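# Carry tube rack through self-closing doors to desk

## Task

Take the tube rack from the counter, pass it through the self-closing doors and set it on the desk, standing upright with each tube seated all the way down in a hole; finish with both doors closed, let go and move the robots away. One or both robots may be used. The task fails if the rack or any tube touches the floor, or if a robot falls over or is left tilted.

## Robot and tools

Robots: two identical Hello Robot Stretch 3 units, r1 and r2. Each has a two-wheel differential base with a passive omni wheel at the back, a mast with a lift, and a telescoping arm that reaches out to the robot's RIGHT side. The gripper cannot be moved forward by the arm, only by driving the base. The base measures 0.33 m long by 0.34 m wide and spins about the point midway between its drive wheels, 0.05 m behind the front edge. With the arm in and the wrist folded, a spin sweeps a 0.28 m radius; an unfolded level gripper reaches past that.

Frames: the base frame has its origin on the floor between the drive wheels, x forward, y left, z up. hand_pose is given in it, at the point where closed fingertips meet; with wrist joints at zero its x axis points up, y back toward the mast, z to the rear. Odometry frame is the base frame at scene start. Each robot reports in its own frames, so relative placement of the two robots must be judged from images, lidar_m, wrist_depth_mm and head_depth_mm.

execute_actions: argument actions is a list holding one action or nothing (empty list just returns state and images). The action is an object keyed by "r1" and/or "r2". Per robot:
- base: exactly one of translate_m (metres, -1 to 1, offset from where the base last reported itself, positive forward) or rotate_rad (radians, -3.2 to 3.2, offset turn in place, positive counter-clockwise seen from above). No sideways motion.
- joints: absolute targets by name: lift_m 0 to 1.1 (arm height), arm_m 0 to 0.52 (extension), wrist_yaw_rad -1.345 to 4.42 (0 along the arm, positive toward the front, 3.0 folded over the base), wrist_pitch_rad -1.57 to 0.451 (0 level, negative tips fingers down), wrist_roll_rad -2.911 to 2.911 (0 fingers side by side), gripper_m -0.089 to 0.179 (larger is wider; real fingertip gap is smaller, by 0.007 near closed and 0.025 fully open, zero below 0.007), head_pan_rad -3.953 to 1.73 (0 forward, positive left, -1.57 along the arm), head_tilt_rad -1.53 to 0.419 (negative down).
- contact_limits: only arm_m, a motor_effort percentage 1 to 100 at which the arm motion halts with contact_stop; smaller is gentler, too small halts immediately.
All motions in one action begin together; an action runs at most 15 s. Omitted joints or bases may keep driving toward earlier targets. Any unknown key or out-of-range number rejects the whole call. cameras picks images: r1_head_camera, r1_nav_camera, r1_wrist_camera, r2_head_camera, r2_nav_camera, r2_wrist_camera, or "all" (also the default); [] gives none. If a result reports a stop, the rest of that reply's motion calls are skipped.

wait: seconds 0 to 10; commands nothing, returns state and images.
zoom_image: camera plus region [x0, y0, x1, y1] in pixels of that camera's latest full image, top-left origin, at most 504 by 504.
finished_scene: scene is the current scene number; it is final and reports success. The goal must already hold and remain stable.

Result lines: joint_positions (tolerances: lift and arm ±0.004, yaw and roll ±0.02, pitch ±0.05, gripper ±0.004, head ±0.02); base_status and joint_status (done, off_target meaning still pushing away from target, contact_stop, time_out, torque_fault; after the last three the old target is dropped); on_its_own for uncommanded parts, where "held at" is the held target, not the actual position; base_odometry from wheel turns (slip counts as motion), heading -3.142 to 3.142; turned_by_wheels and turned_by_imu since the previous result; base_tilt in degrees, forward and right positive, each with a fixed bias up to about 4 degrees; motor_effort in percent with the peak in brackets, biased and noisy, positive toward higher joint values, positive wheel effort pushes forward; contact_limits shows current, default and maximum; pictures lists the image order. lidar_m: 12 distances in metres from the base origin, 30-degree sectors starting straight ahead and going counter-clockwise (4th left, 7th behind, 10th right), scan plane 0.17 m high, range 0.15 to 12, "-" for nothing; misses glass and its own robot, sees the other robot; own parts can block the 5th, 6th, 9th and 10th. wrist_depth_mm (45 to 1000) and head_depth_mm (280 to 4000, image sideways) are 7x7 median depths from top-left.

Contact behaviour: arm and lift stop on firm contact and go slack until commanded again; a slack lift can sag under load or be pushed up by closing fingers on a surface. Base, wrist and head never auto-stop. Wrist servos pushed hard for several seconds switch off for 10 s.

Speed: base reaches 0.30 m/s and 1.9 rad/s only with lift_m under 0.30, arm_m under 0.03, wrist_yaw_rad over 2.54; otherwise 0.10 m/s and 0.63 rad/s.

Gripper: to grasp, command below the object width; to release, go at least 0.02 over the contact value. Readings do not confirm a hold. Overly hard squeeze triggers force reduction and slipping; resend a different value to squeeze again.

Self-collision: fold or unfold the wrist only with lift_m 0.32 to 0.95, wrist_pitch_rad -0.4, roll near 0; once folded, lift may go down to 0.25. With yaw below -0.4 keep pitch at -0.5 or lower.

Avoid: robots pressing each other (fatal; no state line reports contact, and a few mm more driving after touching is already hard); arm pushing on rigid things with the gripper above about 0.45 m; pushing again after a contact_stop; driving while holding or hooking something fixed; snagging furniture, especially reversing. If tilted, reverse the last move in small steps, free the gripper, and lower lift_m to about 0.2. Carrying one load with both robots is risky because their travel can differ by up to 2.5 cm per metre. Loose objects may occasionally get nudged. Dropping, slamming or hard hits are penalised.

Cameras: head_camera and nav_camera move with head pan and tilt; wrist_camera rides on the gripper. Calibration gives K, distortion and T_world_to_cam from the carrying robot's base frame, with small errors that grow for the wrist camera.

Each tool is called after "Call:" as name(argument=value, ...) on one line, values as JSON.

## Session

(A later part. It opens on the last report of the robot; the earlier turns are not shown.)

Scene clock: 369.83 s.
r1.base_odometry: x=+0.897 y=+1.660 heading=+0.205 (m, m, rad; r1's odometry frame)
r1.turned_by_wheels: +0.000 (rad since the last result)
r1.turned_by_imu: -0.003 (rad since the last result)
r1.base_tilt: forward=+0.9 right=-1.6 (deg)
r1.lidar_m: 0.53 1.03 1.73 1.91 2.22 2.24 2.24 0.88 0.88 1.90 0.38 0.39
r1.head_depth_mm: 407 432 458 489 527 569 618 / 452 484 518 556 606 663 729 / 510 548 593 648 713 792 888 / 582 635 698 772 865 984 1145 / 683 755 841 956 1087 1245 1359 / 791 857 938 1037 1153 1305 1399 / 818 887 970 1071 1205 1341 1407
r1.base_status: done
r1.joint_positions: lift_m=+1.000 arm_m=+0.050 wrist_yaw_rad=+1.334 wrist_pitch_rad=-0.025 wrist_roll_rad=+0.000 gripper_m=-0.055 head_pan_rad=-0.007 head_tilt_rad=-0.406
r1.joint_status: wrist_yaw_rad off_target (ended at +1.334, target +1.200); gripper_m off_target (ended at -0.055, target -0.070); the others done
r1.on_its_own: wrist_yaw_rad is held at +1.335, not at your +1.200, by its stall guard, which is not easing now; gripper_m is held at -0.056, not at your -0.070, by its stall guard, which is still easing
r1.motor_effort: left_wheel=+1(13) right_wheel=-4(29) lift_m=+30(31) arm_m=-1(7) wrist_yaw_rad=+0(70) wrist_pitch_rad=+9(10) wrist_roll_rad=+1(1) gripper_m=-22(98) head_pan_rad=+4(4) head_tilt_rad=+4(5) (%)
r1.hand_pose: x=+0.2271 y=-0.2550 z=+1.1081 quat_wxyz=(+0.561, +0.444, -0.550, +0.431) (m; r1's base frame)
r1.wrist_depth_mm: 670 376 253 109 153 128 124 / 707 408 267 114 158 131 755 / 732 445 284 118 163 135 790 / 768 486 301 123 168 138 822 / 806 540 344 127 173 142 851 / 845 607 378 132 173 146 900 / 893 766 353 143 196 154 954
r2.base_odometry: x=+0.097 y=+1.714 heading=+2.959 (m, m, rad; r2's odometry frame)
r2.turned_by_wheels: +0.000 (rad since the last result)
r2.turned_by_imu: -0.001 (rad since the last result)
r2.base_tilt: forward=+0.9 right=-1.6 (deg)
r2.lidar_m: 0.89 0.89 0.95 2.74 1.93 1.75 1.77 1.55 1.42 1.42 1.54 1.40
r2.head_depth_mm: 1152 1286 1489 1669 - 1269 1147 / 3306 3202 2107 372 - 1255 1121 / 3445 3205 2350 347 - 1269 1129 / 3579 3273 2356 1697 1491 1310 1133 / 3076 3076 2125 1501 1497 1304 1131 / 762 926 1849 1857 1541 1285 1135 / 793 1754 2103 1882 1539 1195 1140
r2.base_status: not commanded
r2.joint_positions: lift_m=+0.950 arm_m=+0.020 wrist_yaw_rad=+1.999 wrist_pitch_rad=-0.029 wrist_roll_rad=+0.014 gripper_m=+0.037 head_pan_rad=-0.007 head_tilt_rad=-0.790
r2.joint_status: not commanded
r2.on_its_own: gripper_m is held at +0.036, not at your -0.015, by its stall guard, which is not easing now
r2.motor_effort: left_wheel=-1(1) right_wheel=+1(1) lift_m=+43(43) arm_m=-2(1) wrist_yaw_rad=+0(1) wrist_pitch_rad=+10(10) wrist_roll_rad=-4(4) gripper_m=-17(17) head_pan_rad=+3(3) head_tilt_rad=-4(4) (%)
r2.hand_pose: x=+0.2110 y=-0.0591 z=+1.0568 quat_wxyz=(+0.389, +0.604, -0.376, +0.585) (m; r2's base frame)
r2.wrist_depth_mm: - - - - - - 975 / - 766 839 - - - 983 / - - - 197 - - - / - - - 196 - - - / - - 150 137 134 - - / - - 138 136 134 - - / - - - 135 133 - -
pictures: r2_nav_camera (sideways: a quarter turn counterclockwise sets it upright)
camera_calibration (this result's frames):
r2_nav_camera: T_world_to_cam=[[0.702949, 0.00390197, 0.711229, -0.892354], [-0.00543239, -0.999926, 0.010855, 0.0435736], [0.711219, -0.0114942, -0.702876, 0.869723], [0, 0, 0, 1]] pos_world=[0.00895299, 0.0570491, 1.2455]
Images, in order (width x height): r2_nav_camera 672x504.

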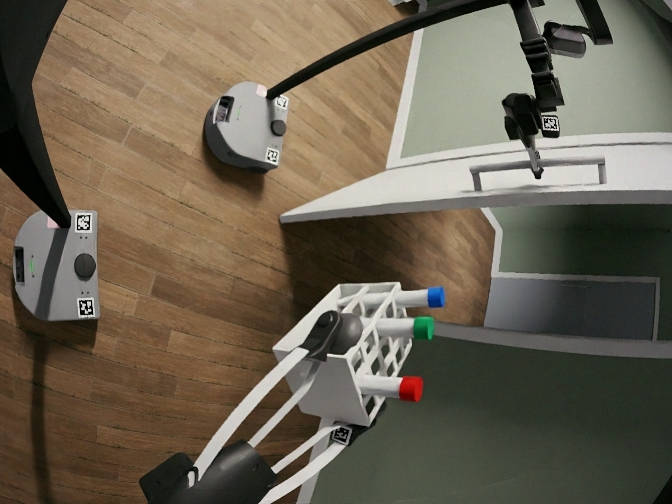

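Call:
execute_actions(actions=[{"r2":{"base":{"rotate_rad":-0.3}}}], cameras=[])

Call:
execute_actions(actions=[{"r2":{"base":{"translate_m":0.5}}}], cameras=[])

Call:
execute_actions(actions=[{"r2":{"base":{"rotate_rad":0.3}}}], cameras=["r2_nav_camera"])

Scene clock: 374.73 s.
r1.base_odometry: x=+0.897 y=+1.660 heading=+0.205 (m, m, rad; r1's odometry frame)
r1.turned_by_wheels: +0.000 (rad since the last result)
r1.turned_by_imu: -0.001 (rad since the last result)
r1.base_tilt: forward=+0.9 right=-1.5 (deg)
r1.lidar_m: 0.53 1.03 1.73 1.91 2.22 2.23 2.23 0.84 0.88 1.90 0.38 0.39
r1.head_depth_mm: 408 433 460 491 527 570 619 / 453 483 517 558 608 662 728 / 510 552 596 648 712 792 889 / 584 634 699 772 866 987 1140 / 682 755 846 951 1091 1239 1364 / 786 860 933 1032 1156 1302 1395 / 817 884 976 1073 1206 1345 1418
r1.base_status: not commanded
r1.joint_positions: lift_m=+1.000 arm_m=+0.050 wrist_yaw_rad=+1.336 wrist_pitch_rad=-0.025 wrist_roll_rad=+0.000 gripper_m=-0.033 head_pan_rad=-0.007 head_tilt_rad=-0.406
r1.joint_status: not commanded
r1.on_its_own: wrist_yaw_rad is held at +1.335, not at your +1.200, by its stall guard, which is not easing now; gripper_m is held at -0.034, not at your -0.070, by its stall guard, which is still easing
r1.motor_effort: left_wheel=+1(1) right_wheel=-4(5) lift_m=+30(31) arm_m=-1(1) wrist_yaw_rad=-1(1) wrist_pitch_rad=+9(9) wrist_roll_rad=+1(0) gripper_m=-23(26) head_pan_rad=+4(4) head_tilt_rad=+4(4) (%)
r1.hand_pose: x=+0.2272 y=-0.2545 z=+1.1081 quat_wxyz=(+0.561, +0.445, -0.549, +0.431) (m; r1's base frame)
r1.wrist_depth_mm: 670 380 256 110 154 129 122 / 711 410 270 114 159 132 757 / 736 452 284 119 165 136 804 / 771 493 302 124 170 139 825 / 824 549 350 128 173 144 868 / 869 610 383 133 174 148 915 / 900 773 355 144 197 155 956
r2.base_odometry: x=+0.097 y=+1.714 heading=+2.659 (m, m, rad; r2's odometry frame)
r2.turned_by_wheels: -0.300 (rad since the last result)
r2.turned_by_imu: -0.296 (rad since the last result)
r2.base_tilt: forward=+1.0 right=-1.6 (deg)
r2.lidar_m: 1.39 0.89 0.89 2.71 2.35 1.79 1.76 1.86 1.45 1.41 1.50 1.43
r2.head_depth_mm: 1152 1317 1534 1738 - 1264 1145 / 1167 1327 1551 373 - 1249 1115 / 1178 1348 1577 347 - 1273 1130 / 1187 1383 1576 1694 1499 1297 1132 / 3338 3250 2366 1865 1534 1304 1137 / 3352 3259 2381 1861 1543 1309 1139 / 3355 3292 2374 1685 1483 1306 1139
r2.base_status: done
r2.joint_positions: lift_m=+0.950 arm_m=+0.020 wrist_yaw_rad=+1.999 wrist_pitch_rad=-0.029 wrist_roll_rad=+0.014 gripper_m=+0.037 head_pan_rad=-0.007 head_tilt_rad=-0.790
r2.joint_status: not commanded
r2.on_its_own: gripper_m is held at +0.036, not at your -0.015, by its stall guard, which is not easing now
r2.motor_effort: left_wheel=+2(4) right_wheel=-2(5) lift_m=+43(42) arm_m=-2(2) wrist_yaw_rad=+1(2) wrist_pitch_rad=+10(10) wrist_roll_rad=-4(4) gripper_m=-18(18) head_pan_rad=+3(3) head_tilt_rad=-4(4) (%)
r2.hand_pose: x=+0.2110 y=-0.0591 z=+1.0567 quat_wxyz=(+0.389, +0.604, -0.376, +0.585) (m; r2's base frame)
r2.wrist_depth_mm: 746 - - - - - 984 / 695 - - - - - - / - - - 198 - - - / - - - 196 - - - / - - 151 137 134 - - / - - 138 136 133 - - / - - - 135 133 - -
pictures: none
No camera images: the call's "cameras" was empty. Leave "cameras" out to get every camera's image.

Scene clock: 380.70 s.
r1.base_odometry: x=+0.897 y=+1.660 heading=+0.205 (m, m, rad; r1's odometry frame)
r1.turned_by_wheels: +0.000 (rad since the last result)
r1.turned_by_imu: -0.001 (rad since the last result)
r1.base_tilt: forward=+0.9 right=-1.5 (deg)
r1.lidar_m: 0.53 1.03 1.73 1.91 2.21 2.24 2.24 2.55 0.60 0.71 0.38 0.39
r1.head_depth_mm: 408 433 459 491 527 571 619 / 455 484 518 560 607 663 731 / 511 551 595 650 713 794 887 / 585 636 695 775 867 991 1147 / 684 753 845 956 1094 1239 1356 / 789 858 933 1043 1160 1302 1401 / 818 890 977 1066 1202 1357 1413
r1.base_status: not commanded
r1.joint_positions: lift_m=+1.000 arm_m=+0.050 wrist_yaw_rad=+1.336 wrist_pitch_rad=-0.025 wrist_roll_rad=+0.000 gripper_m=-0.024 head_pan_rad=-0.007 head_tilt_rad=-0.406
r1.joint_status: not commanded
r1.on_its_own: wrist_yaw_rad is held at +1.335, not at your +1.200, by its stall guard, which is not easing now; gripper_m is held at -0.025, not at your -0.070, by its stall guard, which is not easing now
r1.motor_effort: left_wheel=+1(1) right_wheel=-4(4) lift_m=+31(31) arm_m=-1(1) wrist_yaw_rad=-1(1) wrist_pitch_rad=+9(9) wrist_roll_rad=+1(1) gripper_m=-20(23) head_pan_rad=+5(4) head_tilt_rad=+4(4) (%)
r1.hand_pose: x=+0.2272 y=-0.2545 z=+1.1081 quat_wxyz=(+0.561, +0.445, -0.549, +0.431) (m; r1's base frame)
r1.wrist_depth_mm: 691 382 257 110 155 130 123 / 707 415 272 115 160 133 760 / 737 450 285 119 164 137 803 / 781 495 304 125 171 140 826 / 819 546 349 129 173 144 869 / 849 619 385 134 173 148 903 / 894 787 360 143 198 155 939
r2.base_odometry: x=-0.346 y=+1.947 heading=+2.659 (m, m, rad; r2's odometry frame)
r2.turned_by_wheels: +0.000 (rad since the last result)
r2.turned_by_imu: +0.002 (rad since the last result)
r2.base_tilt: forward=+0.9 right=-1.7 (deg)
r2.lidar_m: 0.90 1.45 0.51 0.71 2.86 2.30 2.25 1.93 1.48 1.45 1.20 0.92
r2.head_depth_mm: 727 825 962 1113 - 1266 1149 / 732 839 980 372 - 1257 1119 / 741 849 989 347 - 1275 1130 / 747 856 974 1100 1450 1296 1134 / 2761 2927 2284 1862 1532 1305 1134 / 2899 3200 2364 1862 1536 1307 1132 / 2965 3186 2384 1877 1542 1305 1131
r2.base_status: done
r2.joint_positions: lift_m=+0.950 arm_m=+0.020 wrist_yaw_rad=+1.999 wrist_pitch_rad=-0.029 wrist_roll_rad=+0.014 gripper_m=+0.037 head_pan_rad=-0.007 head_tilt_rad=-0.790
r2.joint_status: not commanded
r2.on_its_own: gripper_m is held at +0.036, not at your -0.015, by its stall guard, which is not easing now
r2.motor_effort: left_wheel=+2(5) right_wheel=-3(3) lift_m=+43(43) arm_m=-1(1) wrist_yaw_rad=+0(1) wrist_pitch_rad=+10(10) wrist_roll_rad=-4(4) gripper_m=-17(17) head_pan_rad=+2(3) head_tilt_rad=-4(4) (%)
r2.hand_pose: x=+0.2110 y=-0.0591 z=+1.0567 quat_wxyz=(+0.389, +0.604, -0.376, +0.585) (m; r2's base frame)
r2.wrist_depth_mm: 490 888 - - 765 695 613 / 470 888 - - 789 695 616 / 467 867 - 198 819 723 624 / 474 845 - 197 847 736 653 / 496 788 151 137 135 748 664 / 529 687 138 136 133 741 665 / - 675 - 135 133 797 703
pictures: none
No camera images: the call's "cameras" was empty. Leave "cameras" out to get every camera's image.

Scene clock: 382.37 s.
r1.base_odometry: x=+0.897 y=+1.660 heading=+0.205 (m, m, rad; r1's odometry frame)
r1.turned_by_wheels: +0.000 (rad since the last result)
r1.turned_by_imu: +0.000 (rad since the last result)
r1.base_tilt: forward=+0.8 right=-1.3 (deg)
r1.lidar_m: 0.53 1.02 1.73 1.91 2.21 2.23 2.23 2.54 0.63 0.71 0.38 0.39
r1.head_depth_mm: 409 432 461 492 528 570 620 / 453 485 519 559 607 662 735 / 511 551 595 648 712 796 892 / 585 635 698 776 866 986 1145 / 683 754 846 956 1091 1239 1375 / 790 858 938 1038 1153 1310 1404 / 815 892 972 1072 1192 1356 1420
r1.base_status: not commanded
r1.joint_positions: lift_m=+1.000 arm_m=+0.050 wrist_yaw_rad=+1.336 wrist_pitch_rad=-0.025 wrist_roll_rad=+0.000 gripper_m=-0.024 head_pan_rad=-0.007 head_tilt_rad=-0.406
r1.joint_status: not commanded
r1.on_its_own: wrist_yaw_rad is held at +1.335, not at your +1.200, by its stall guard, which is not easing now; gripper_m is held at -0.025, not at your -0.070, by its stall guard, which is not easing now
r1.motor_effort: left_wheel=+1(1) right_wheel=-4(3) lift_m=+30(31) arm_m=-1(1) wrist_yaw_rad=-1(1) wrist_pitch_rad=+9(9) wrist_roll_rad=+1(1) gripper_m=-21(20) head_pan_rad=+4(4) head_tilt_rad=+4(4) (%)
r1.hand_pose: x=+0.2272 y=-0.2545 z=+1.1081 quat_wxyz=(+0.561, +0.445, -0.549, +0.431) (m; r1's base frame)
r1.wrist_depth_mm: 674 378 257 110 155 129 123 / 717 415 272 115 160 133 758 / 761 450 287 119 165 137 797 / 779 495 304 125 171 140 825 / 816 543 350 129 173 144 861 / 842 610 385 134 174 149 927 / 887 754 358 143 198 155 947
r2.base_odometry: x=-0.346 y=+1.947 heading=+2.959 (m, m, rad; r2's odometry frame)
r2.turned_by_wheels: +0.300 (rad since the last result)
r2.turned_by_imu: +0.296 (rad since the last result)
r2.base_tilt: forward=+1.0 right=-1.7 (deg)
r2.lidar_m: 0.90 0.51 0.71 0.85 2.48 2.26 2.27 1.60 1.45 1.46 0.99 0.90
r2.head_depth_mm: 718 815 934 1053 - 1268 1146 / 2809 886 1001 373 - 1259 1113 / 2991 3203 2366 347 - 1272 1132 / 3118 3253 2357 1700 1491 1306 1135 / 3006 3079 2361 1859 1532 1303 1135 / 2522 2725 2366 1863 1529 1285 1133 / 2166 2334 2302 1643 1037 966 1137
r2.base_status: done
r2.joint_positions: lift_m=+0.950 arm_m=+0.020 wrist_yaw_rad=+1.999 wrist_pitch_rad=-0.030 wrist_roll_rad=+0.014 gripper_m=+0.037 head_pan_rad=-0.007 head_tilt_rad=-0.790
r2.joint_status: not commanded
r2.on_its_own: gripper_m is held at +0.036, not at your -0.015, by its stall guard, which is not easing now
r2.motor_effort: left_wheel=-1(4) right_wheel=+3(6) lift_m=+43(43) arm_m=-1(2) wrist_yaw_rad=+2(1) wrist_pitch_rad=+9(10) wrist_roll_rad=-4(4) gripper_m=-17(18) head_pan_rad=+2(2) head_tilt_rad=-4(4) (%)
r2.hand_pose: x=+0.2110 y=-0.0591 z=+1.0567 quat_wxyz=(+0.389, +0.605, -0.376, +0.585) (m; r2's base frame)
r2.wrist_depth_mm: - 516 781 - - - 578 / - 526 774 - - - 601 / - 530 761 198 - - 615 / - 570 769 196 - 719 622 / - - 150 137 134 737 622 / - - 138 136 133 717 649 / - - 560 135 132 795 655
pictures: r2_nav_camera (sideways: a quarter turn counterclockwise sets it upright)
camera_calibration (this result's frames):
r2_nav_camera: T_world_to_cam=[[0.70295, 0.00390207, 0.711229, -0.892354], [-0.00543224, -0.999926, 0.010855, 0.0435736], [0.711219, -0.0114941, -0.702877, 0.869723], [0, 0, 0, 1]] pos_world=[0.00895297, 0.0570491, 1.2455]
Images, in order (width x height): r2_nav_camera 672x504.

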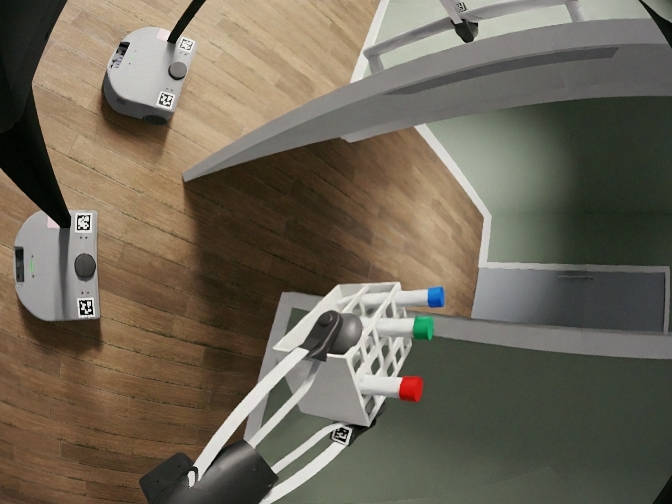

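Call:
execute_actions(actions=[{"r2":{"base":{"rotate_rad":0.27}}}], cameras=[])

Call:
execute_actions(actions=[{"r2":{"base":{"translate_m":0.35}}}], cameras=["r2_nav_camera"])

Scene clock: 386.30 s.
r1.base_odometry: x=+0.897 y=+1.660 heading=+0.205 (m, m, rad; r1's odometry frame)
r1.turned_by_wheels: +0.000 (rad since the last result)
r1.turned_by_imu: -0.001 (rad since the last result)
r1.base_tilt: forward=+0.8 right=-1.6 (deg)
r1.lidar_m: 0.53 1.03 1.73 1.91 2.21 2.24 2.24 2.54 0.66 0.71 0.38 0.39
r1.head_depth_mm: 409 433 459 491 528 569 619 / 454 484 519 560 608 663 733 / 512 550 594 649 714 794 894 / 586 634 697 774 869 983 1141 / 679 755 844 958 1092 1232 1354 / 789 858 941 1036 1154 1306 1393 / 820 889 971 1072 1189 1346 1411
r1.base_status: not commanded
r1.joint_positions: lift_m=+1.000 arm_m=+0.050 wrist_yaw_rad=+1.336 wrist_pitch_rad=-0.025 wrist_roll_rad=+0.000 gripper_m=-0.024 head_pan_rad=-0.007 head_tilt_rad=-0.406
r1.joint_status: not commanded
r1.on_its_own: wrist_yaw_rad is held at +1.335, not at your +1.200, by its stall guard, which is not easing now; gripper_m is held at -0.025, not at your -0.070, by its stall guard, which is not easing now
r1.motor_effort: left_wheel=+1(1) right_wheel=-4(3) lift_m=+31(31) arm_m=-2(1) wrist_yaw_rad=-1(1) wrist_pitch_rad=+9(9) wrist_roll_rad=+1(1) gripper_m=-20(20) head_pan_rad=+4(4) head_tilt_rad=+4(5) (%)
r1.hand_pose: x=+0.2272 y=-0.2545 z=+1.1081 quat_wxyz=(+0.561, +0.445, -0.549, +0.431) (m; r1's base frame)
r1.wrist_depth_mm: 668 382 256 110 155 130 123 / 722 413 271 115 160 133 771 / 745 450 288 119 165 137 792 / 796 495 303 125 171 140 828 / 803 543 350 129 174 144 852 / 858 610 384 133 174 149 902 / 886 787 360 142 199 155 964
r2.base_odometry: x=-0.346 y=+1.947 heading=-3.055 (m, m, rad; r2's odometry frame)
r2.turned_by_wheels: +0.270 (rad since the last result)
r2.turned_by_imu: +0.266 (rad since the last result)
r2.base_tilt: forward=+1.0 right=-1.7 (deg)
r2.lidar_m: 0.98 0.51 0.71 2.89 2.29 2.26 1.86 1.47 1.45 1.16 0.91 0.90
r2.head_depth_mm: 2931 3083 2318 1899 - 1261 1145 / 3052 3205 2356 372 - 1255 1114 / 2685 2949 2353 348 - 1271 1132 / 2329 2641 2358 1700 1484 1304 1135 / 2060 2273 2123 1747 1459 1249 1135 / 987 888 806 737 813 1282 1135 / 532 496 517 1756 1545 1307 1118
r2.base_status: done
r2.joint_positions: lift_m=+0.950 arm_m=+0.020 wrist_yaw_rad=+1.999 wrist_pitch_rad=-0.030 wrist_roll_rad=+0.014 gripper_m=+0.037 head_pan_rad=-0.007 head_tilt_rad=-0.790
r2.joint_status: not commanded
r2.on_its_own: gripper_m is held at +0.036, not at your -0.015, by its stall guard, which is not easing now
r2.motor_effort: left_wheel=-1(5) right_wheel=+2(6) lift_m=+43(43) arm_m=-1(1) wrist_yaw_rad=+0(2) wrist_pitch_rad=+10(10) wrist_roll_rad=-4(4) gripper_m=-18(18) head_pan_rad=+2(2) head_tilt_rad=-4(3) (%)
r2.hand_pose: x=+0.2110 y=-0.0591 z=+1.0567 quat_wxyz=(+0.389, +0.605, -0.376, +0.585) (m; r2's base frame)
r2.wrist_depth_mm: 612 - 505 729 - - - / 439 - 573 751 - - - / 482 510 549 198 - - - / - - 598 196 - - - / - - 151 138 134 - - / - - 138 136 134 - - / - - - 135 133 - -
pictures: none
No camera images: the call's "cameras" was empty. Leave "cameras" out to get every camera's image.

Scene clock: 390.77 s.
r1.base_odometry: x=+0.897 y=+1.660 heading=+0.205 (m, m, rad; r1's odometry frame)
r1.turned_by_wheels: +0.000 (rad since the last result)
r1.turned_by_imu: -0.001 (rad since the last result)
r1.base_tilt: forward=+0.9 right=-1.4 (deg)
r1.lidar_m: 0.53 1.03 1.73 1.92 2.22 2.24 2.24 2.54 2.18 0.47 0.38 0.39
r1.head_depth_mm: 409 433 460 491 528 569 621 / 456 483 520 561 609 664 733 / 511 549 595 649 714 796 894 / 584 634 699 772 864 984 1143 / 680 756 841 955 1093 1239 1367 / 789 854 938 1040 1153 1302 1396 / 819 885 971 1078 1204 1353 1417
r1.base_status: not commanded
r1.joint_positions: lift_m=+1.000 arm_m=+0.050 wrist_yaw_rad=+1.336 wrist_pitch_rad=-0.025 wrist_roll_rad=+0.000 gripper_m=-0.024 head_pan_rad=-0.007 head_tilt_rad=-0.406
r1.joint_status: not commanded
r1.on_its_own: wrist_yaw_rad is held at +1.335, not at your +1.200, by its stall guard, which is not easing now; gripper_m is held at -0.025, not at your -0.070, by its stall guard, which is not easing now
r1.motor_effort: left_wheel=+1(1) right_wheel=-3(4) lift_m=+30(31) arm_m=-2(1) wrist_yaw_rad=-1(1) wrist_pitch_rad=+10(9) wrist_roll_rad=+1(1) gripper_m=-20(20) head_pan_rad=+5(4) head_tilt_rad=+4(4) (%)
r1.hand_pose: x=+0.2272 y=-0.2545 z=+1.1081 quat_wxyz=(+0.561, +0.445, -0.549, +0.431) (m; r1's base frame)
r1.wrist_depth_mm: 685 383 257 110 155 130 123 / 703 412 271 115 160 133 765 / 756 450 287 119 165 136 793 / 786 496 304 125 171 140 381 / 816 550 350 129 174 144 898 / 856 611 385 134 173 149 909 / 886 769 357 142 199 155 940
r2.base_odometry: x=-0.695 y=+1.916 heading=-3.055 (m, m, rad; r2's odometry frame)
r2.turned_by_wheels: +0.000 (rad since the last result)
r2.turned_by_imu: +0.001 (rad since the last result)
r2.base_tilt: forward=+1.0 right=-1.7 (deg)
r2.lidar_m: 1.14 0.28 0.22 0.58 2.56 2.54 2.12 1.68 1.66 0.79 0.63 0.61
r2.head_depth_mm: 2684 2959 2316 1887 - 1266 1146 / 2686 3001 2344 372 - 1256 1116 / 2319 2677 2362 347 - 1277 1132 / 2020 2313 2363 1701 1502 1304 1135 / 1792 2022 2190 1760 1499 1295 1139 / 998 1062 1073 982 909 842 785 / 707 669 632 601 572 545 520
r2.base_status: done
r2.joint_positions: lift_m=+0.950 arm_m=+0.020 wrist_yaw_rad=+1.999 wrist_pitch_rad=-0.030 wrist_roll_rad=+0.014 gripper_m=+0.037 head_pan_rad=-0.007 head_tilt_rad=-0.790
r2.joint_status: not commanded
r2.on_its_own: gripper_m is held at +0.036, not at your -0.015, by its stall guard, which is not easing now
r2.motor_effort: left_wheel=-2(3) right_wheel=+2(7) lift_m=+43(43) arm_m=-1(1) wrist_yaw_rad=+1(1) wrist_pitch_rad=+10(10) wrist_roll_rad=-4(4) gripper_m=-18(18) head_pan_rad=+2(3) head_tilt_rad=-4(4) (%)
r2.hand_pose: x=+0.2110 y=-0.0591 z=+1.0567 quat_wxyz=(+0.389, +0.605, -0.376, +0.585) (m; r2's base frame)
r2.wrist_depth_mm: 274 339 489 889 - - - / 274 343 500 896 - - - / 275 347 506 197 - - - / 276 352 504 195 - - - / 279 355 151 137 134 - - / 280 341 139 136 134 - - / 284 344 444 135 133 - -
pictures: r2_nav_camera (sideways: a quarter turn counterclockwise sets it upright)
camera_calibration (this result's frames):
r2_nav_camera: T_world_to_cam=[[0.70295, 0.00390195, 0.711229, -0.892354], [-0.00543241, -0.999926, 0.010855, 0.0435736], [0.711219, -0.0114942, -0.702877, 0.869723], [0, 0, 0, 1]] pos_world=[0.00895298, 0.0570491, 1.2455]
Images, in order (width x height): r2_nav_camera 672x504.

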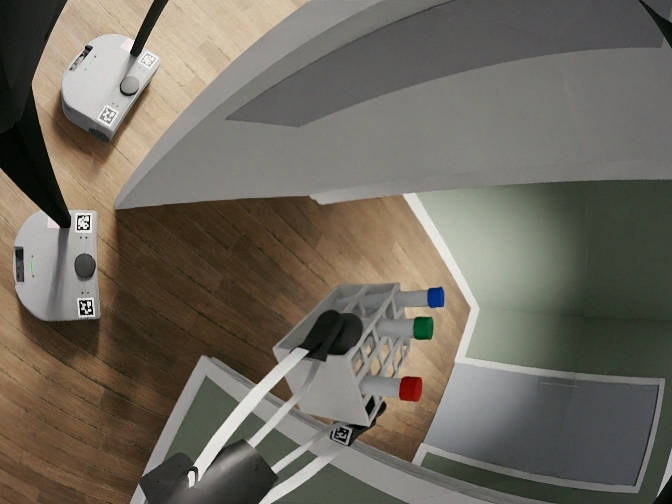

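Call:
execute_actions(actions=[])

Scene clock: 399.97 s.
r1.base_odometry: x=+0.897 y=+1.660 heading=+0.205 (m, m, rad; r1's odometry frame)
r1.turned_by_wheels: +0.000 (rad since the last result)
r1.turned_by_imu: -0.001 (rad since the last result)
r1.base_tilt: forward=+0.9 right=-1.6 (deg)
r1.lidar_m: 0.53 1.02 1.73 1.91 2.21 2.23 2.24 2.54 2.18 0.47 0.38 0.39
r1.head_depth_mm: 410 432 461 492 527 571 619 / 454 484 519 559 608 663 733 / 511 551 593 651 716 796 890 / 584 637 697 770 867 990 1137 / 686 753 844 959 1094 1240 1372 / 787 863 939 1040 1158 1307 1393 / 814 889 971 1071 1190 1350 1413
r1.base_status: not commanded
r1.joint_positions: lift_m=+1.000 arm_m=+0.050 wrist_yaw_rad=+1.336 wrist_pitch_rad=-0.025 wrist_roll_rad=+0.000 gripper_m=-0.024 head_pan_rad=-0.007 head_tilt_rad=-0.406
r1.joint_status: not commanded
r1.on_its_own: wrist_yaw_rad is held at +1.335, not at your +1.200, by its stall guard, which is not easing now; gripper_m is held at -0.025, not at your -0.070, by its stall guard, which is not easing now
r1.motor_effort: left_wheel=+1(1) right_wheel=-3(4) lift_m=+31(31) arm_m=-1(1) wrist_yaw_rad=-1(1) wrist_pitch_rad=+9(9) wrist_roll_rad=+1(1) gripper_m=-20(20) head_pan_rad=+4(4) head_tilt_rad=+4(4) (%)
r1.hand_pose: x=+0.2272 y=-0.2545 z=+1.1081 quat_wxyz=(+0.561, +0.445, -0.549, +0.431) (m; r1's base frame)
r1.wrist_depth_mm: 685 384 255 110 155 130 123 / 711 414 272 115 160 133 770 / 749 453 287 119 165 136 794 / 794 497 303 124 171 140 378 / 811 552 350 129 174 144 876 / 852 614 384 134 174 149 912 / 892 769 359 142 198 156 949
r2.base_odometry: x=-0.695 y=+1.916 heading=-3.055 (m, m, rad; r2's odometry frame)
r2.turned_by_wheels: +0.000 (rad since the last result)
r2.turned_by_imu: +0.000 (rad since the last result)
r2.base_tilt: forward=+1.0 right=-1.7 (deg)
r2.lidar_m: 1.14 0.28 0.23 0.58 2.57 2.54 2.13 1.68 1.65 0.79 0.63 0.61
r2.head_depth_mm: 2701 2929 2325 1903 - 1264 1150 / 2681 2978 2347 373 - 1258 1119 / 2318 2685 2354 348 - 1274 1134 / 2014 2309 2373 1698 1496 1299 1133 / 1804 2018 2196 1753 1492 1285 1136 / 999 1052 1070 983 906 841 785 / 708 670 633 600 571 545 521
r2.base_status: done
r2.joint_positions: lift_m=+0.950 arm_m=+0.020 wrist_yaw_rad=+1.999 wrist_pitch_rad=-0.030 wrist_roll_rad=+0.014 gripper_m=+0.037 head_pan_rad=-0.007 head_tilt_rad=-0.790
r2.joint_status: not commanded
r2.on_its_own: gripper_m is held at +0.036, not at your -0.015, by its stall guard, which is not easing now
r2.motor_effort: left_wheel=-2(3) right_wheel=+2(7) lift_m=+43(43) arm_m=-1(1) wrist_yaw_rad=+0(1) wrist_pitch_rad=+10(10) wrist_roll_rad=-4(4) gripper_m=-18(18) head_pan_rad=+2(3) head_tilt_rad=-4(4) (%)
r2.hand_pose: x=+0.2110 y=-0.0591 z=+1.0567 quat_wxyz=(+0.389, +0.605, -0.376, +0.585) (m; r2's base frame)
r2.wrist_depth_mm: 271 344 488 869 - - - / 273 345 496 867 - - - / 275 350 505 199 - - - / 278 355 510 196 - - - / 278 358 151 138 135 - - / 281 342 139 136 134 - - / 284 346 444 135 133 - -
pictures: r1_head_camera (sideways: a quarter turn clockwise sets it upright), r1_nav_camera (sideways: a quarter turn counterclockwise sets it upright), r1_wrist_camera, r2_head_camera (sideways: a quarter turn clockwise sets it upright), r2_nav_camera (sideways: a quarter turn counterclockwise sets it upright), r2_wrist_camera
camera_calibration (this result's frames):
r1_head_camera: T_world_to_cam=[[-0.424121, 0.0334374, -0.904988, 1.20147], [0.0106611, 0.999433, 0.0319306, -0.0409528], [0.905543, 0.00389425, -0.424237, 0.505849], [0, 0, 0, 1]] pos_world=[0.0519374, -0.00121435, 1.30322]
r1_nav_camera: T_world_to_cam=[[0.426161, -0.0579493, 0.902789, -1.13275], [-0.0576865, -0.997656, -0.0368078, 0.0955903], [0.902806, -0.0363927, -0.428505, 0.5081], [0, 0, 0, 1]] pos_world=[0.0295334, 0.0482152, 1.24388]
r1_wrist_camera: T_world_to_cam=[[-0.264886, -0.963766, -0.0314595, -0.153211], [-0.235973, 0.0964197, -0.966964, 1.17403], [0.934961, -0.248712, -0.252963, 0.167614], [0, 0, 0, 1]] pos_world=[0.079744, -0.219172, 1.17283]
r2_head_camera: T_world_to_cam=[[-0.673761, -0.020895, -0.738654, 0.984586], [-0.0529678, 0.998394, 0.0200718, -0.020469], [0.737049, 0.0526485, -0.673786, 0.833219], [0, 0, 0, 1]] pos_world=[0.0481677, -0.00285867, 1.28909]
r2_nav_camera: T_world_to_cam=[[0.70295, 0.00390189, 0.711229, -0.892354], [-0.0054325, -0.999926, 0.010855, 0.0435736], [0.711219, -0.0114942, -0.702877, 0.869723], [0, 0, 0, 1]] pos_world=[0.00895299, 0.0570491, 1.2455]
r2_wrist_camera: T_world_to_cam=[[0.460718, -0.887499, -0.00913989, -0.13562], [-0.185462, -0.0861961, -0.978864, 1.09897], [0.867953, 0.452675, -0.20431, 0.219045], [0, 0, 0, 1]] pos_world=[0.076179, -0.124792, 1.11926]
Images, in order (width x height): r1_head_camera 896x504, r1_nav_camera 672x504, r1_wrist_camera 644x364, r2_head_camera 896x504, r2_nav_camera 672x504, r2_wrist_camera 644x364.

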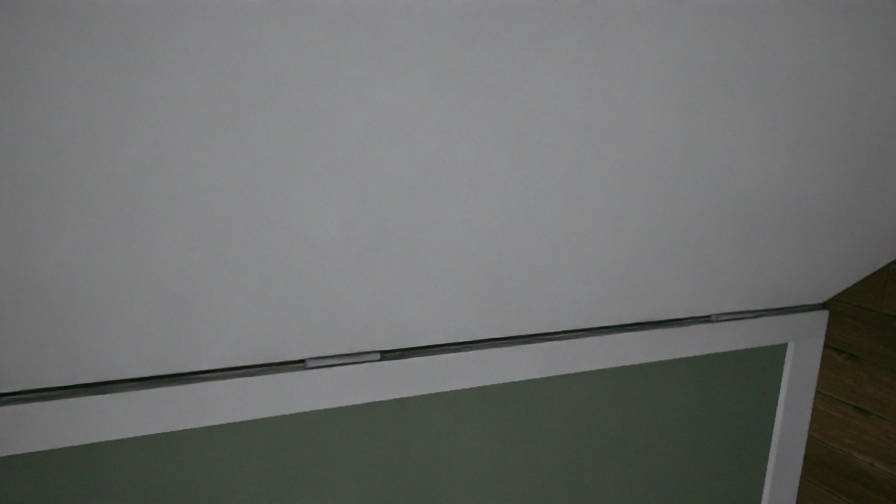

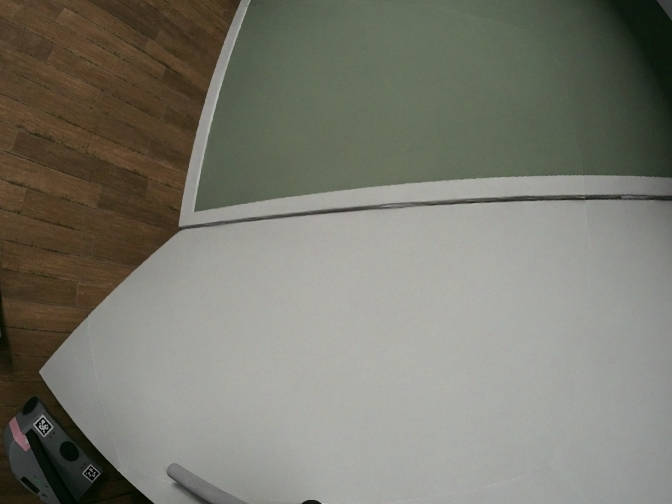

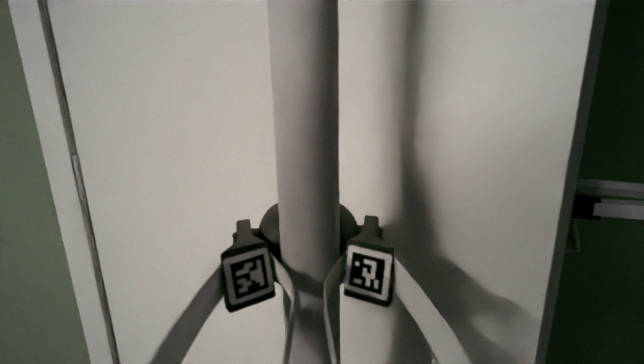

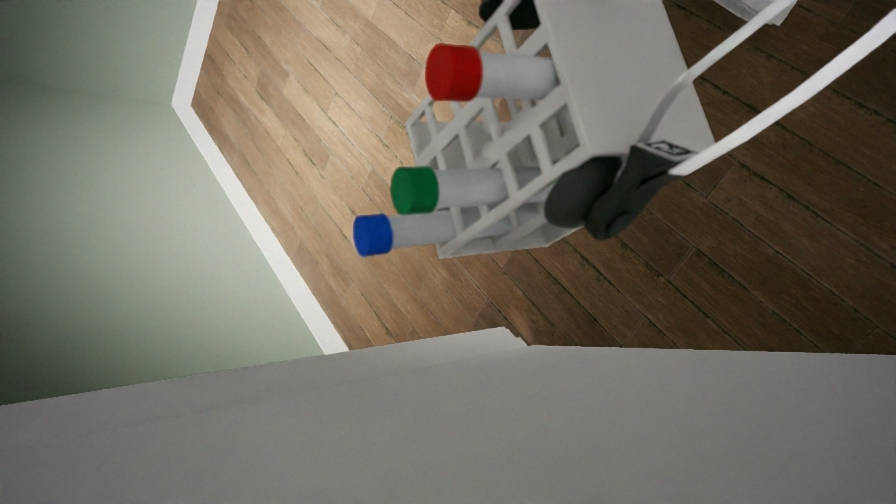

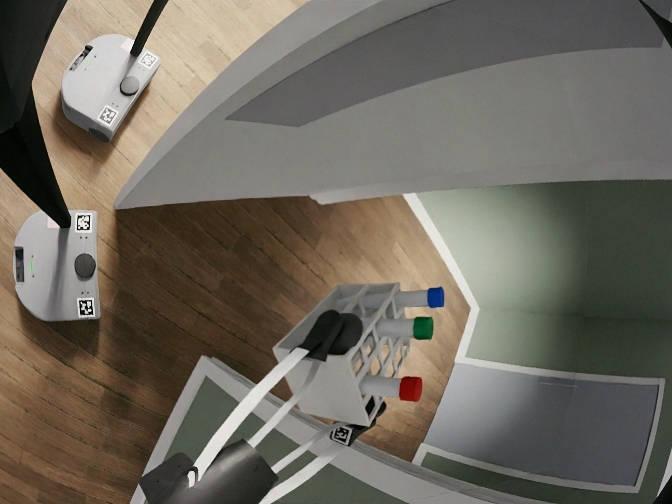

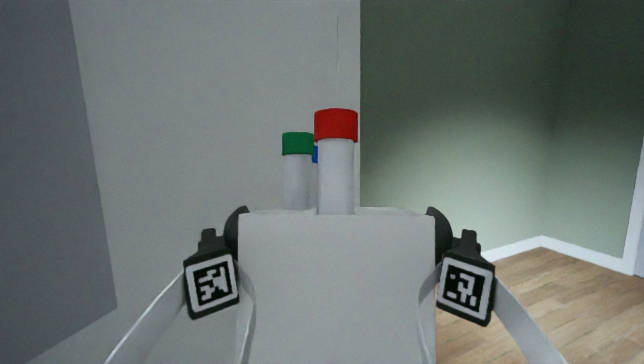

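Call:
execute_actions(actions=[{"r2":{"base":{"rotate_rad":-0.25}}}], cameras=[])

Call:
execute_actions(actions=[{"r2":{"base":{"translate_m":0.25}}}], cameras=["r2_nav_camera"])

Scene clock: 404.17 s.
r1.base_odometry: x=+0.897 y=+1.660 heading=+0.205 (m, m, rad; r1's odometry frame)
r1.turned_by_wheels: +0.000 (rad since the last result)
r1.turned_by_imu: -0.001 (rad since the last result)
r1.base_tilt: forward=+0.8 right=-1.5 (deg)
r1.lidar_m: 0.53 1.03 1.73 1.91 2.22 2.23 2.23 2.54 2.19 0.45 0.38 0.39
r1.head_depth_mm: 408 433 460 491 527 570 621 / 455 484 520 559 608 663 733 / 512 548 596 650 715 795 894 / 581 638 700 775 868 989 1145 / 683 757 842 957 1085 1249 1374 / 790 860 938 1046 1167 1305 1391 / 818 887 975 1074 1204 1352 1408
r1.base_status: not commanded
r1.joint_positions: lift_m=+1.000 arm_m=+0.050 wrist_yaw_rad=+1.336 wrist_pitch_rad=-0.025 wrist_roll_rad=+0.000 gripper_m=-0.024 head_pan_rad=-0.007 head_tilt_rad=-0.406
r1.joint_status: not commanded
r1.on_its_own: wrist_yaw_rad is held at +1.335, not at your +1.200, by its stall guard, which is not easing now; gripper_m is held at -0.025, not at your -0.070, by its stall guard, which is not easing now
r1.motor_effort: left_wheel=+1(1) right_wheel=-3(4) lift_m=+31(31) arm_m=-1(1) wrist_yaw_rad=-1(2) wrist_pitch_rad=+9(9) wrist_roll_rad=+1(1) gripper_m=-19(20) head_pan_rad=+4(4) head_tilt_rad=+4(4) (%)
r1.hand_pose: x=+0.2272 y=-0.2545 z=+1.1081 quat_wxyz=(+0.561, +0.445, -0.549, +0.431) (m; r1's base frame)
r1.wrist_depth_mm: 682 384 259 110 155 129 123 / 707 415 271 115 160 133 757 / 756 451 285 119 165 136 802 / 798 492 303 125 171 140 345 / 813 550 350 129 174 145 433 / 854 605 387 134 173 148 925 / 888 772 358 142 199 155 949
r2.base_odometry: x=-0.695 y=+1.916 heading=+2.979 (m, m, rad; r2's odometry frame)
r2.turned_by_wheels: -0.250 (rad since the last result)
r2.turned_by_imu: -0.247 (rad since the last result)
r2.base_tilt: forward=+1.0 right=-1.6 (deg)
r2.lidar_m: 2.45 0.44 0.22 0.24 2.76 2.53 2.56 1.80 1.65 1.03 0.67 0.61
r2.head_depth_mm: 2496 2761 2327 1904 - 1113 1151 / 2625 2912 2339 373 - 1241 1120 / 2742 2970 2340 347 - 1266 1131 / 2836 3090 2358 1708 1494 1305 1133 / 2530 2763 2368 1872 1530 1303 1134 / 2122 2326 2331 1862 1535 1307 1111 / 1869 1990 2135 1511 1225 927 745
r2.base_status: done
r2.joint_positions: lift_m=+0.950 arm_m=+0.020 wrist_yaw_rad=+1.999 wrist_pitch_rad=-0.030 wrist_roll_rad=+0.014 gripper_m=+0.037 head_pan_rad=-0.007 head_tilt_rad=-0.790
r2.joint_status: not commanded
r2.on_its_own: gripper_m is held at +0.036, not at your -0.015, by its stall guard, which is not easing now
r2.motor_effort: left_wheel=+2(4) right_wheel=-3(6) lift_m=+43(43) arm_m=-1(1) wrist_yaw_rad=+0(1) wrist_pitch_rad=+10(10) wrist_roll_rad=-4(4) gripper_m=-18(17) head_pan_rad=+1(1) head_tilt_rad=-4(4) (%)
r2.hand_pose: x=+0.2110 y=-0.0591 z=+1.0567 quat_wxyz=(+0.389, +0.605, -0.376, +0.585) (m; r2's base frame)
r2.wrist_depth_mm: 347 480 856 - - - - / 342 478 866 - - - - / 345 474 838 198 - - - / 346 483 846 197 - - - / 342 477 150 137 134 - - / 340 450 139 136 133 - 446 / 344 451 640 135 132 - 415
pictures: none
No camera images: the call's "cameras" was empty. Leave "cameras" out to get every camera's image.

Scene clock: 407.63 s.
r1.base_odometry: x=+0.897 y=+1.660 heading=+0.205 (m, m, rad; r1's odometry frame)
r1.turned_by_wheels: +0.000 (rad since the last result)
r1.turned_by_imu: -0.001 (rad since the last result)
r1.base_tilt: forward=+0.7 right=-1.4 (deg)
r1.lidar_m: 0.53 1.03 1.73 1.91 2.22 2.24 2.24 2.54 2.18 1.90 0.38 0.39
r1.head_depth_mm: 408 433 459 491 528 570 619 / 453 484 520 559 608 664 733 / 511 549 595 649 714 793 893 / 583 637 697 772 873 985 1145 / 685 753 844 963 1091 1244 1359 / 791 858 939 1042 1151 1302 1385 / 815 893 967 1074 1198 1353 1423
r1.base_status: not commanded
r1.joint_positions: lift_m=+1.000 arm_m=+0.050 wrist_yaw_rad=+1.336 wrist_pitch_rad=-0.025 wrist_roll_rad=+0.000 gripper_m=-0.024 head_pan_rad=-0.007 head_tilt_rad=-0.406
r1.joint_status: not commanded
r1.on_its_own: wrist_yaw_rad is held at +1.335, not at your +1.200, by its stall guard, which is not easing now; gripper_m is held at -0.025, not at your -0.070, by its stall guard, which is not easing now
r1.motor_effort: left_wheel=+1(1) right_wheel=-4(4) lift_m=+31(31) arm_m=-1(1) wrist_yaw_rad=-1(1) wrist_pitch_rad=+10(10) wrist_roll_rad=+1(1) gripper_m=-20(20) head_pan_rad=+5(4) head_tilt_rad=+4(4) (%)
r1.hand_pose: x=+0.2272 y=-0.2545 z=+1.1081 quat_wxyz=(+0.561, +0.445, -0.549, +0.431) (m; r1's base frame)
r1.wrist_depth_mm: 680 382 257 110 155 129 123 / 710 413 271 115 160 133 166 / 745 456 287 119 166 136 171 / 774 492 302 124 172 140 432 / 812 547 349 129 174 144 871 / 862 608 385 134 174 148 897 / 893 782 357 143 199 155 946
r2.base_odometry: x=-0.942 y=+1.957 heading=+2.979 (m, m, rad; r2's odometry frame)
r2.turned_by_wheels: +0.000 (rad since the last result)
r2.turned_by_imu: +0.001 (rad since the last result)
r2.base_tilt: forward=+0.9 right=-1.7 (deg)
r2.lidar_m: 2.29 0.67 0.33 0.27 0.27 2.76 2.80 1.89 1.75 0.64 0.41 0.40
r2.head_depth_mm: 2305 2603 2334 1902 - 1249 895 / 2398 2736 2347 373 - 1252 1116 / 2520 2781 2360 348 - 1270 1130 / 2630 2922 2382 1699 1500 1301 1134 / 2343 2622 2369 1864 1538 1302 1137 / 1974 2178 2261 1866 1534 1306 1137 / 1726 1864 2003 1868 1507 1282 1083
r2.base_status: done
r2.joint_positions: lift_m=+0.950 arm_m=+0.020 wrist_yaw_rad=+1.999 wrist_pitch_rad=-0.030 wrist_roll_rad=+0.014 gripper_m=+0.037 head_pan_rad=-0.007 head_tilt_rad=-0.790
r2.joint_status: not commanded
r2.on_its_own: gripper_m is held at +0.036, not at your -0.015, by its stall guard, which is not easing now
r2.motor_effort: left_wheel=+2(5) right_wheel=-3(4) lift_m=+43(43) arm_m=+0(2) wrist_yaw_rad=+0(2) wrist_pitch_rad=+10(10) wrist_roll_rad=-4(4) gripper_m=-18(18) head_pan_rad=+2(4) head_tilt_rad=-4(4) (%)
r2.hand_pose: x=+0.2110 y=-0.0591 z=+1.0567 quat_wxyz=(+0.389, +0.605, -0.376, +0.585) (m; r2's base frame)
r2.wrist_depth_mm: 447 620 - - - - - / 445 622 - - - - - / 446 626 - 198 - - - / 442 608 996 197 - - - / 446 608 151 137 135 - - / 442 579 139 136 133 - - / 447 582 810 135 133 - -
pictures: r2_nav_camera (sideways: a quarter turn counterclockwise sets it upright)
camera_calibration (this result's frames):
r2_nav_camera: T_world_to_cam=[[0.70295, 0.00390201, 0.711229, -0.892354], [-0.00543232, -0.999926, 0.010855, 0.0435736], [0.711219, -0.0114941, -0.702877, 0.869723], [0, 0, 0, 1]] pos_world=[0.00895298, 0.0570491, 1.2455]
Images, in order (width x height): r2_nav_camera 672x504.

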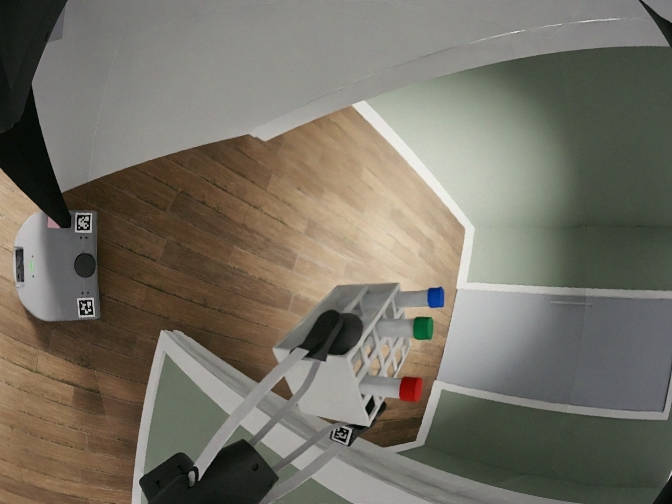

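Call:
execute_actions(actions=[{"r2":{"base":{"translate_m":0.35}}}], cameras=["r2_nav_camera"])

Scene clock: 419.07 s.
r1.base_odometry: x=+0.897 y=+1.660 heading=+0.205 (m, m, rad; r1's odometry frame)
r1.turned_by_wheels: +0.000 (rad since the last result)
r1.turned_by_imu: -0.002 (rad since the last result)
r1.base_tilt: forward=+0.8 right=-1.5 (deg)
r1.lidar_m: 0.53 1.03 1.73 1.91 2.22 2.24 2.24 2.53 2.19 1.90 0.38 0.39
r1.head_depth_mm: 408 433 459 491 528 569 619 / 455 484 518 560 607 664 730 / 511 548 594 648 713 793 886 / 585 638 696 771 865 985 1140 / 683 756 847 955 1092 1237 1359 / 789 861 941 1031 1160 1302 1398 / 819 886 972 1068 1197 1346 1408
r1.base_status: not commanded
r1.joint_positions: lift_m=+1.000 arm_m=+0.050 wrist_yaw_rad=+1.336 wrist_pitch_rad=-0.025 wrist_roll_rad=+0.000 gripper_m=-0.024 head_pan_rad=-0.007 head_tilt_rad=-0.406
r1.joint_status: not commanded
r1.on_its_own: wrist_yaw_rad is held at +1.335, not at your +1.200, by its stall guard, which is not easing now; gripper_m is held at -0.025, not at your -0.070, by its stall guard, which is not easing now
r1.motor_effort: left_wheel=+1(1) right_wheel=-4(4) lift_m=+30(31) arm_m=-1(1) wrist_yaw_rad=-1(1) wrist_pitch_rad=+9(9) wrist_roll_rad=+1(1) gripper_m=-20(21) head_pan_rad=+4(4) head_tilt_rad=+4(4) (%)
r1.hand_pose: x=+0.2272 y=-0.2545 z=+1.1081 quat_wxyz=(+0.561, +0.445, -0.549, +0.431) (m; r1's base frame)
r1.wrist_depth_mm: 685 384 258 110 155 129 123 / 722 413 270 115 160 133 763 / 743 456 285 119 165 136 800 / 795 492 304 125 171 140 844 / 824 546 354 129 174 144 870 / 857 617 385 133 173 149 905 / 892 766 356 143 199 155 943
r2.base_odometry: x=-1.287 y=+2.013 heading=+2.979 (m, m, rad; r2's odometry frame)
r2.turned_by_wheels: +0.000 (rad since the last result)
r2.turned_by_imu: +0.001 (rad since the last result)
r2.base_tilt: forward=+1.0 right=-1.6 (deg)
r2.lidar_m: 2.07 1.36 0.49 0.40 0.39 0.43 3.13 2.05 0.52 0.27 1.07 2.22
r2.head_depth_mm: 2030 2285 2348 1902 - 1267 1143 / 2103 2377 2350 373 - 1256 1125 / 2198 2534 2359 347 - 1266 1131 / 2308 2649 2354 1697 1495 1298 1133 / 2108 2373 2356 1850 1528 1302 1133 / 1790 1949 2116 1863 1540 1312 1136 / 1539 1679 1819 1818 1548 1310 1137
r2.base_status: done
r2.joint_positions: lift_m=+0.950 arm_m=+0.020 wrist_yaw_rad=+1.999 wrist_pitch_rad=-0.030 wrist_roll_rad=+0.014 gripper_m=+0.037 head_pan_rad=-0.007 head_tilt_rad=-0.790
r2.joint_status: not commanded
r2.on_its_own: gripper_m is held at +0.036, not at your -0.015, by its stall guard, which is not easing now
r2.motor_effort: left_wheel=+1(5) right_wheel=-2(3) lift_m=+43(43) arm_m=-2(2) wrist_yaw_rad=+1(1) wrist_pitch_rad=+10(10) wrist_roll_rad=-4(4) gripper_m=-17(17) head_pan_rad=+3(2) head_tilt_rad=-4(4) (%)
r2.hand_pose: x=+0.2110 y=-0.0591 z=+1.0567 quat_wxyz=(+0.389, +0.605, -0.376, +0.585) (m; r2's base frame)
r2.wrist_depth_mm: 558 - - - - - - / 566 - - - - - - / 581 - - 199 - - - / 578 - - 196 - - - / 583 - 150 137 134 - - / 596 - 139 136 133 - - / 583 695 - 135 132 - -
pictures: r2_nav_camera (sideways: a quarter turn counterclockwise sets it upright)
camera_calibration (this result's frames):
r2_nav_camera: T_world_to_cam=[[0.702949, 0.00390205, 0.711229, -0.892354], [-0.00543226, -0.999926, 0.010855, 0.0435736], [0.711219, -0.0114941, -0.702876, 0.869723], [0, 0, 0, 1]] pos_world=[0.00895298, 0.0570491, 1.2455]
Images, in order (width x height): r2_nav_camera 672x504.

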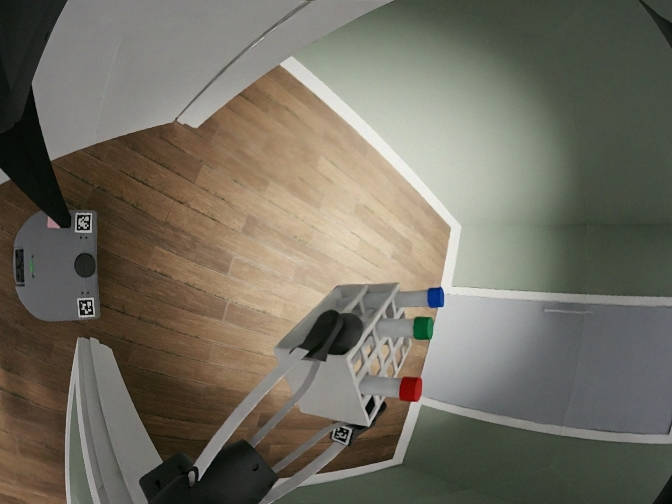

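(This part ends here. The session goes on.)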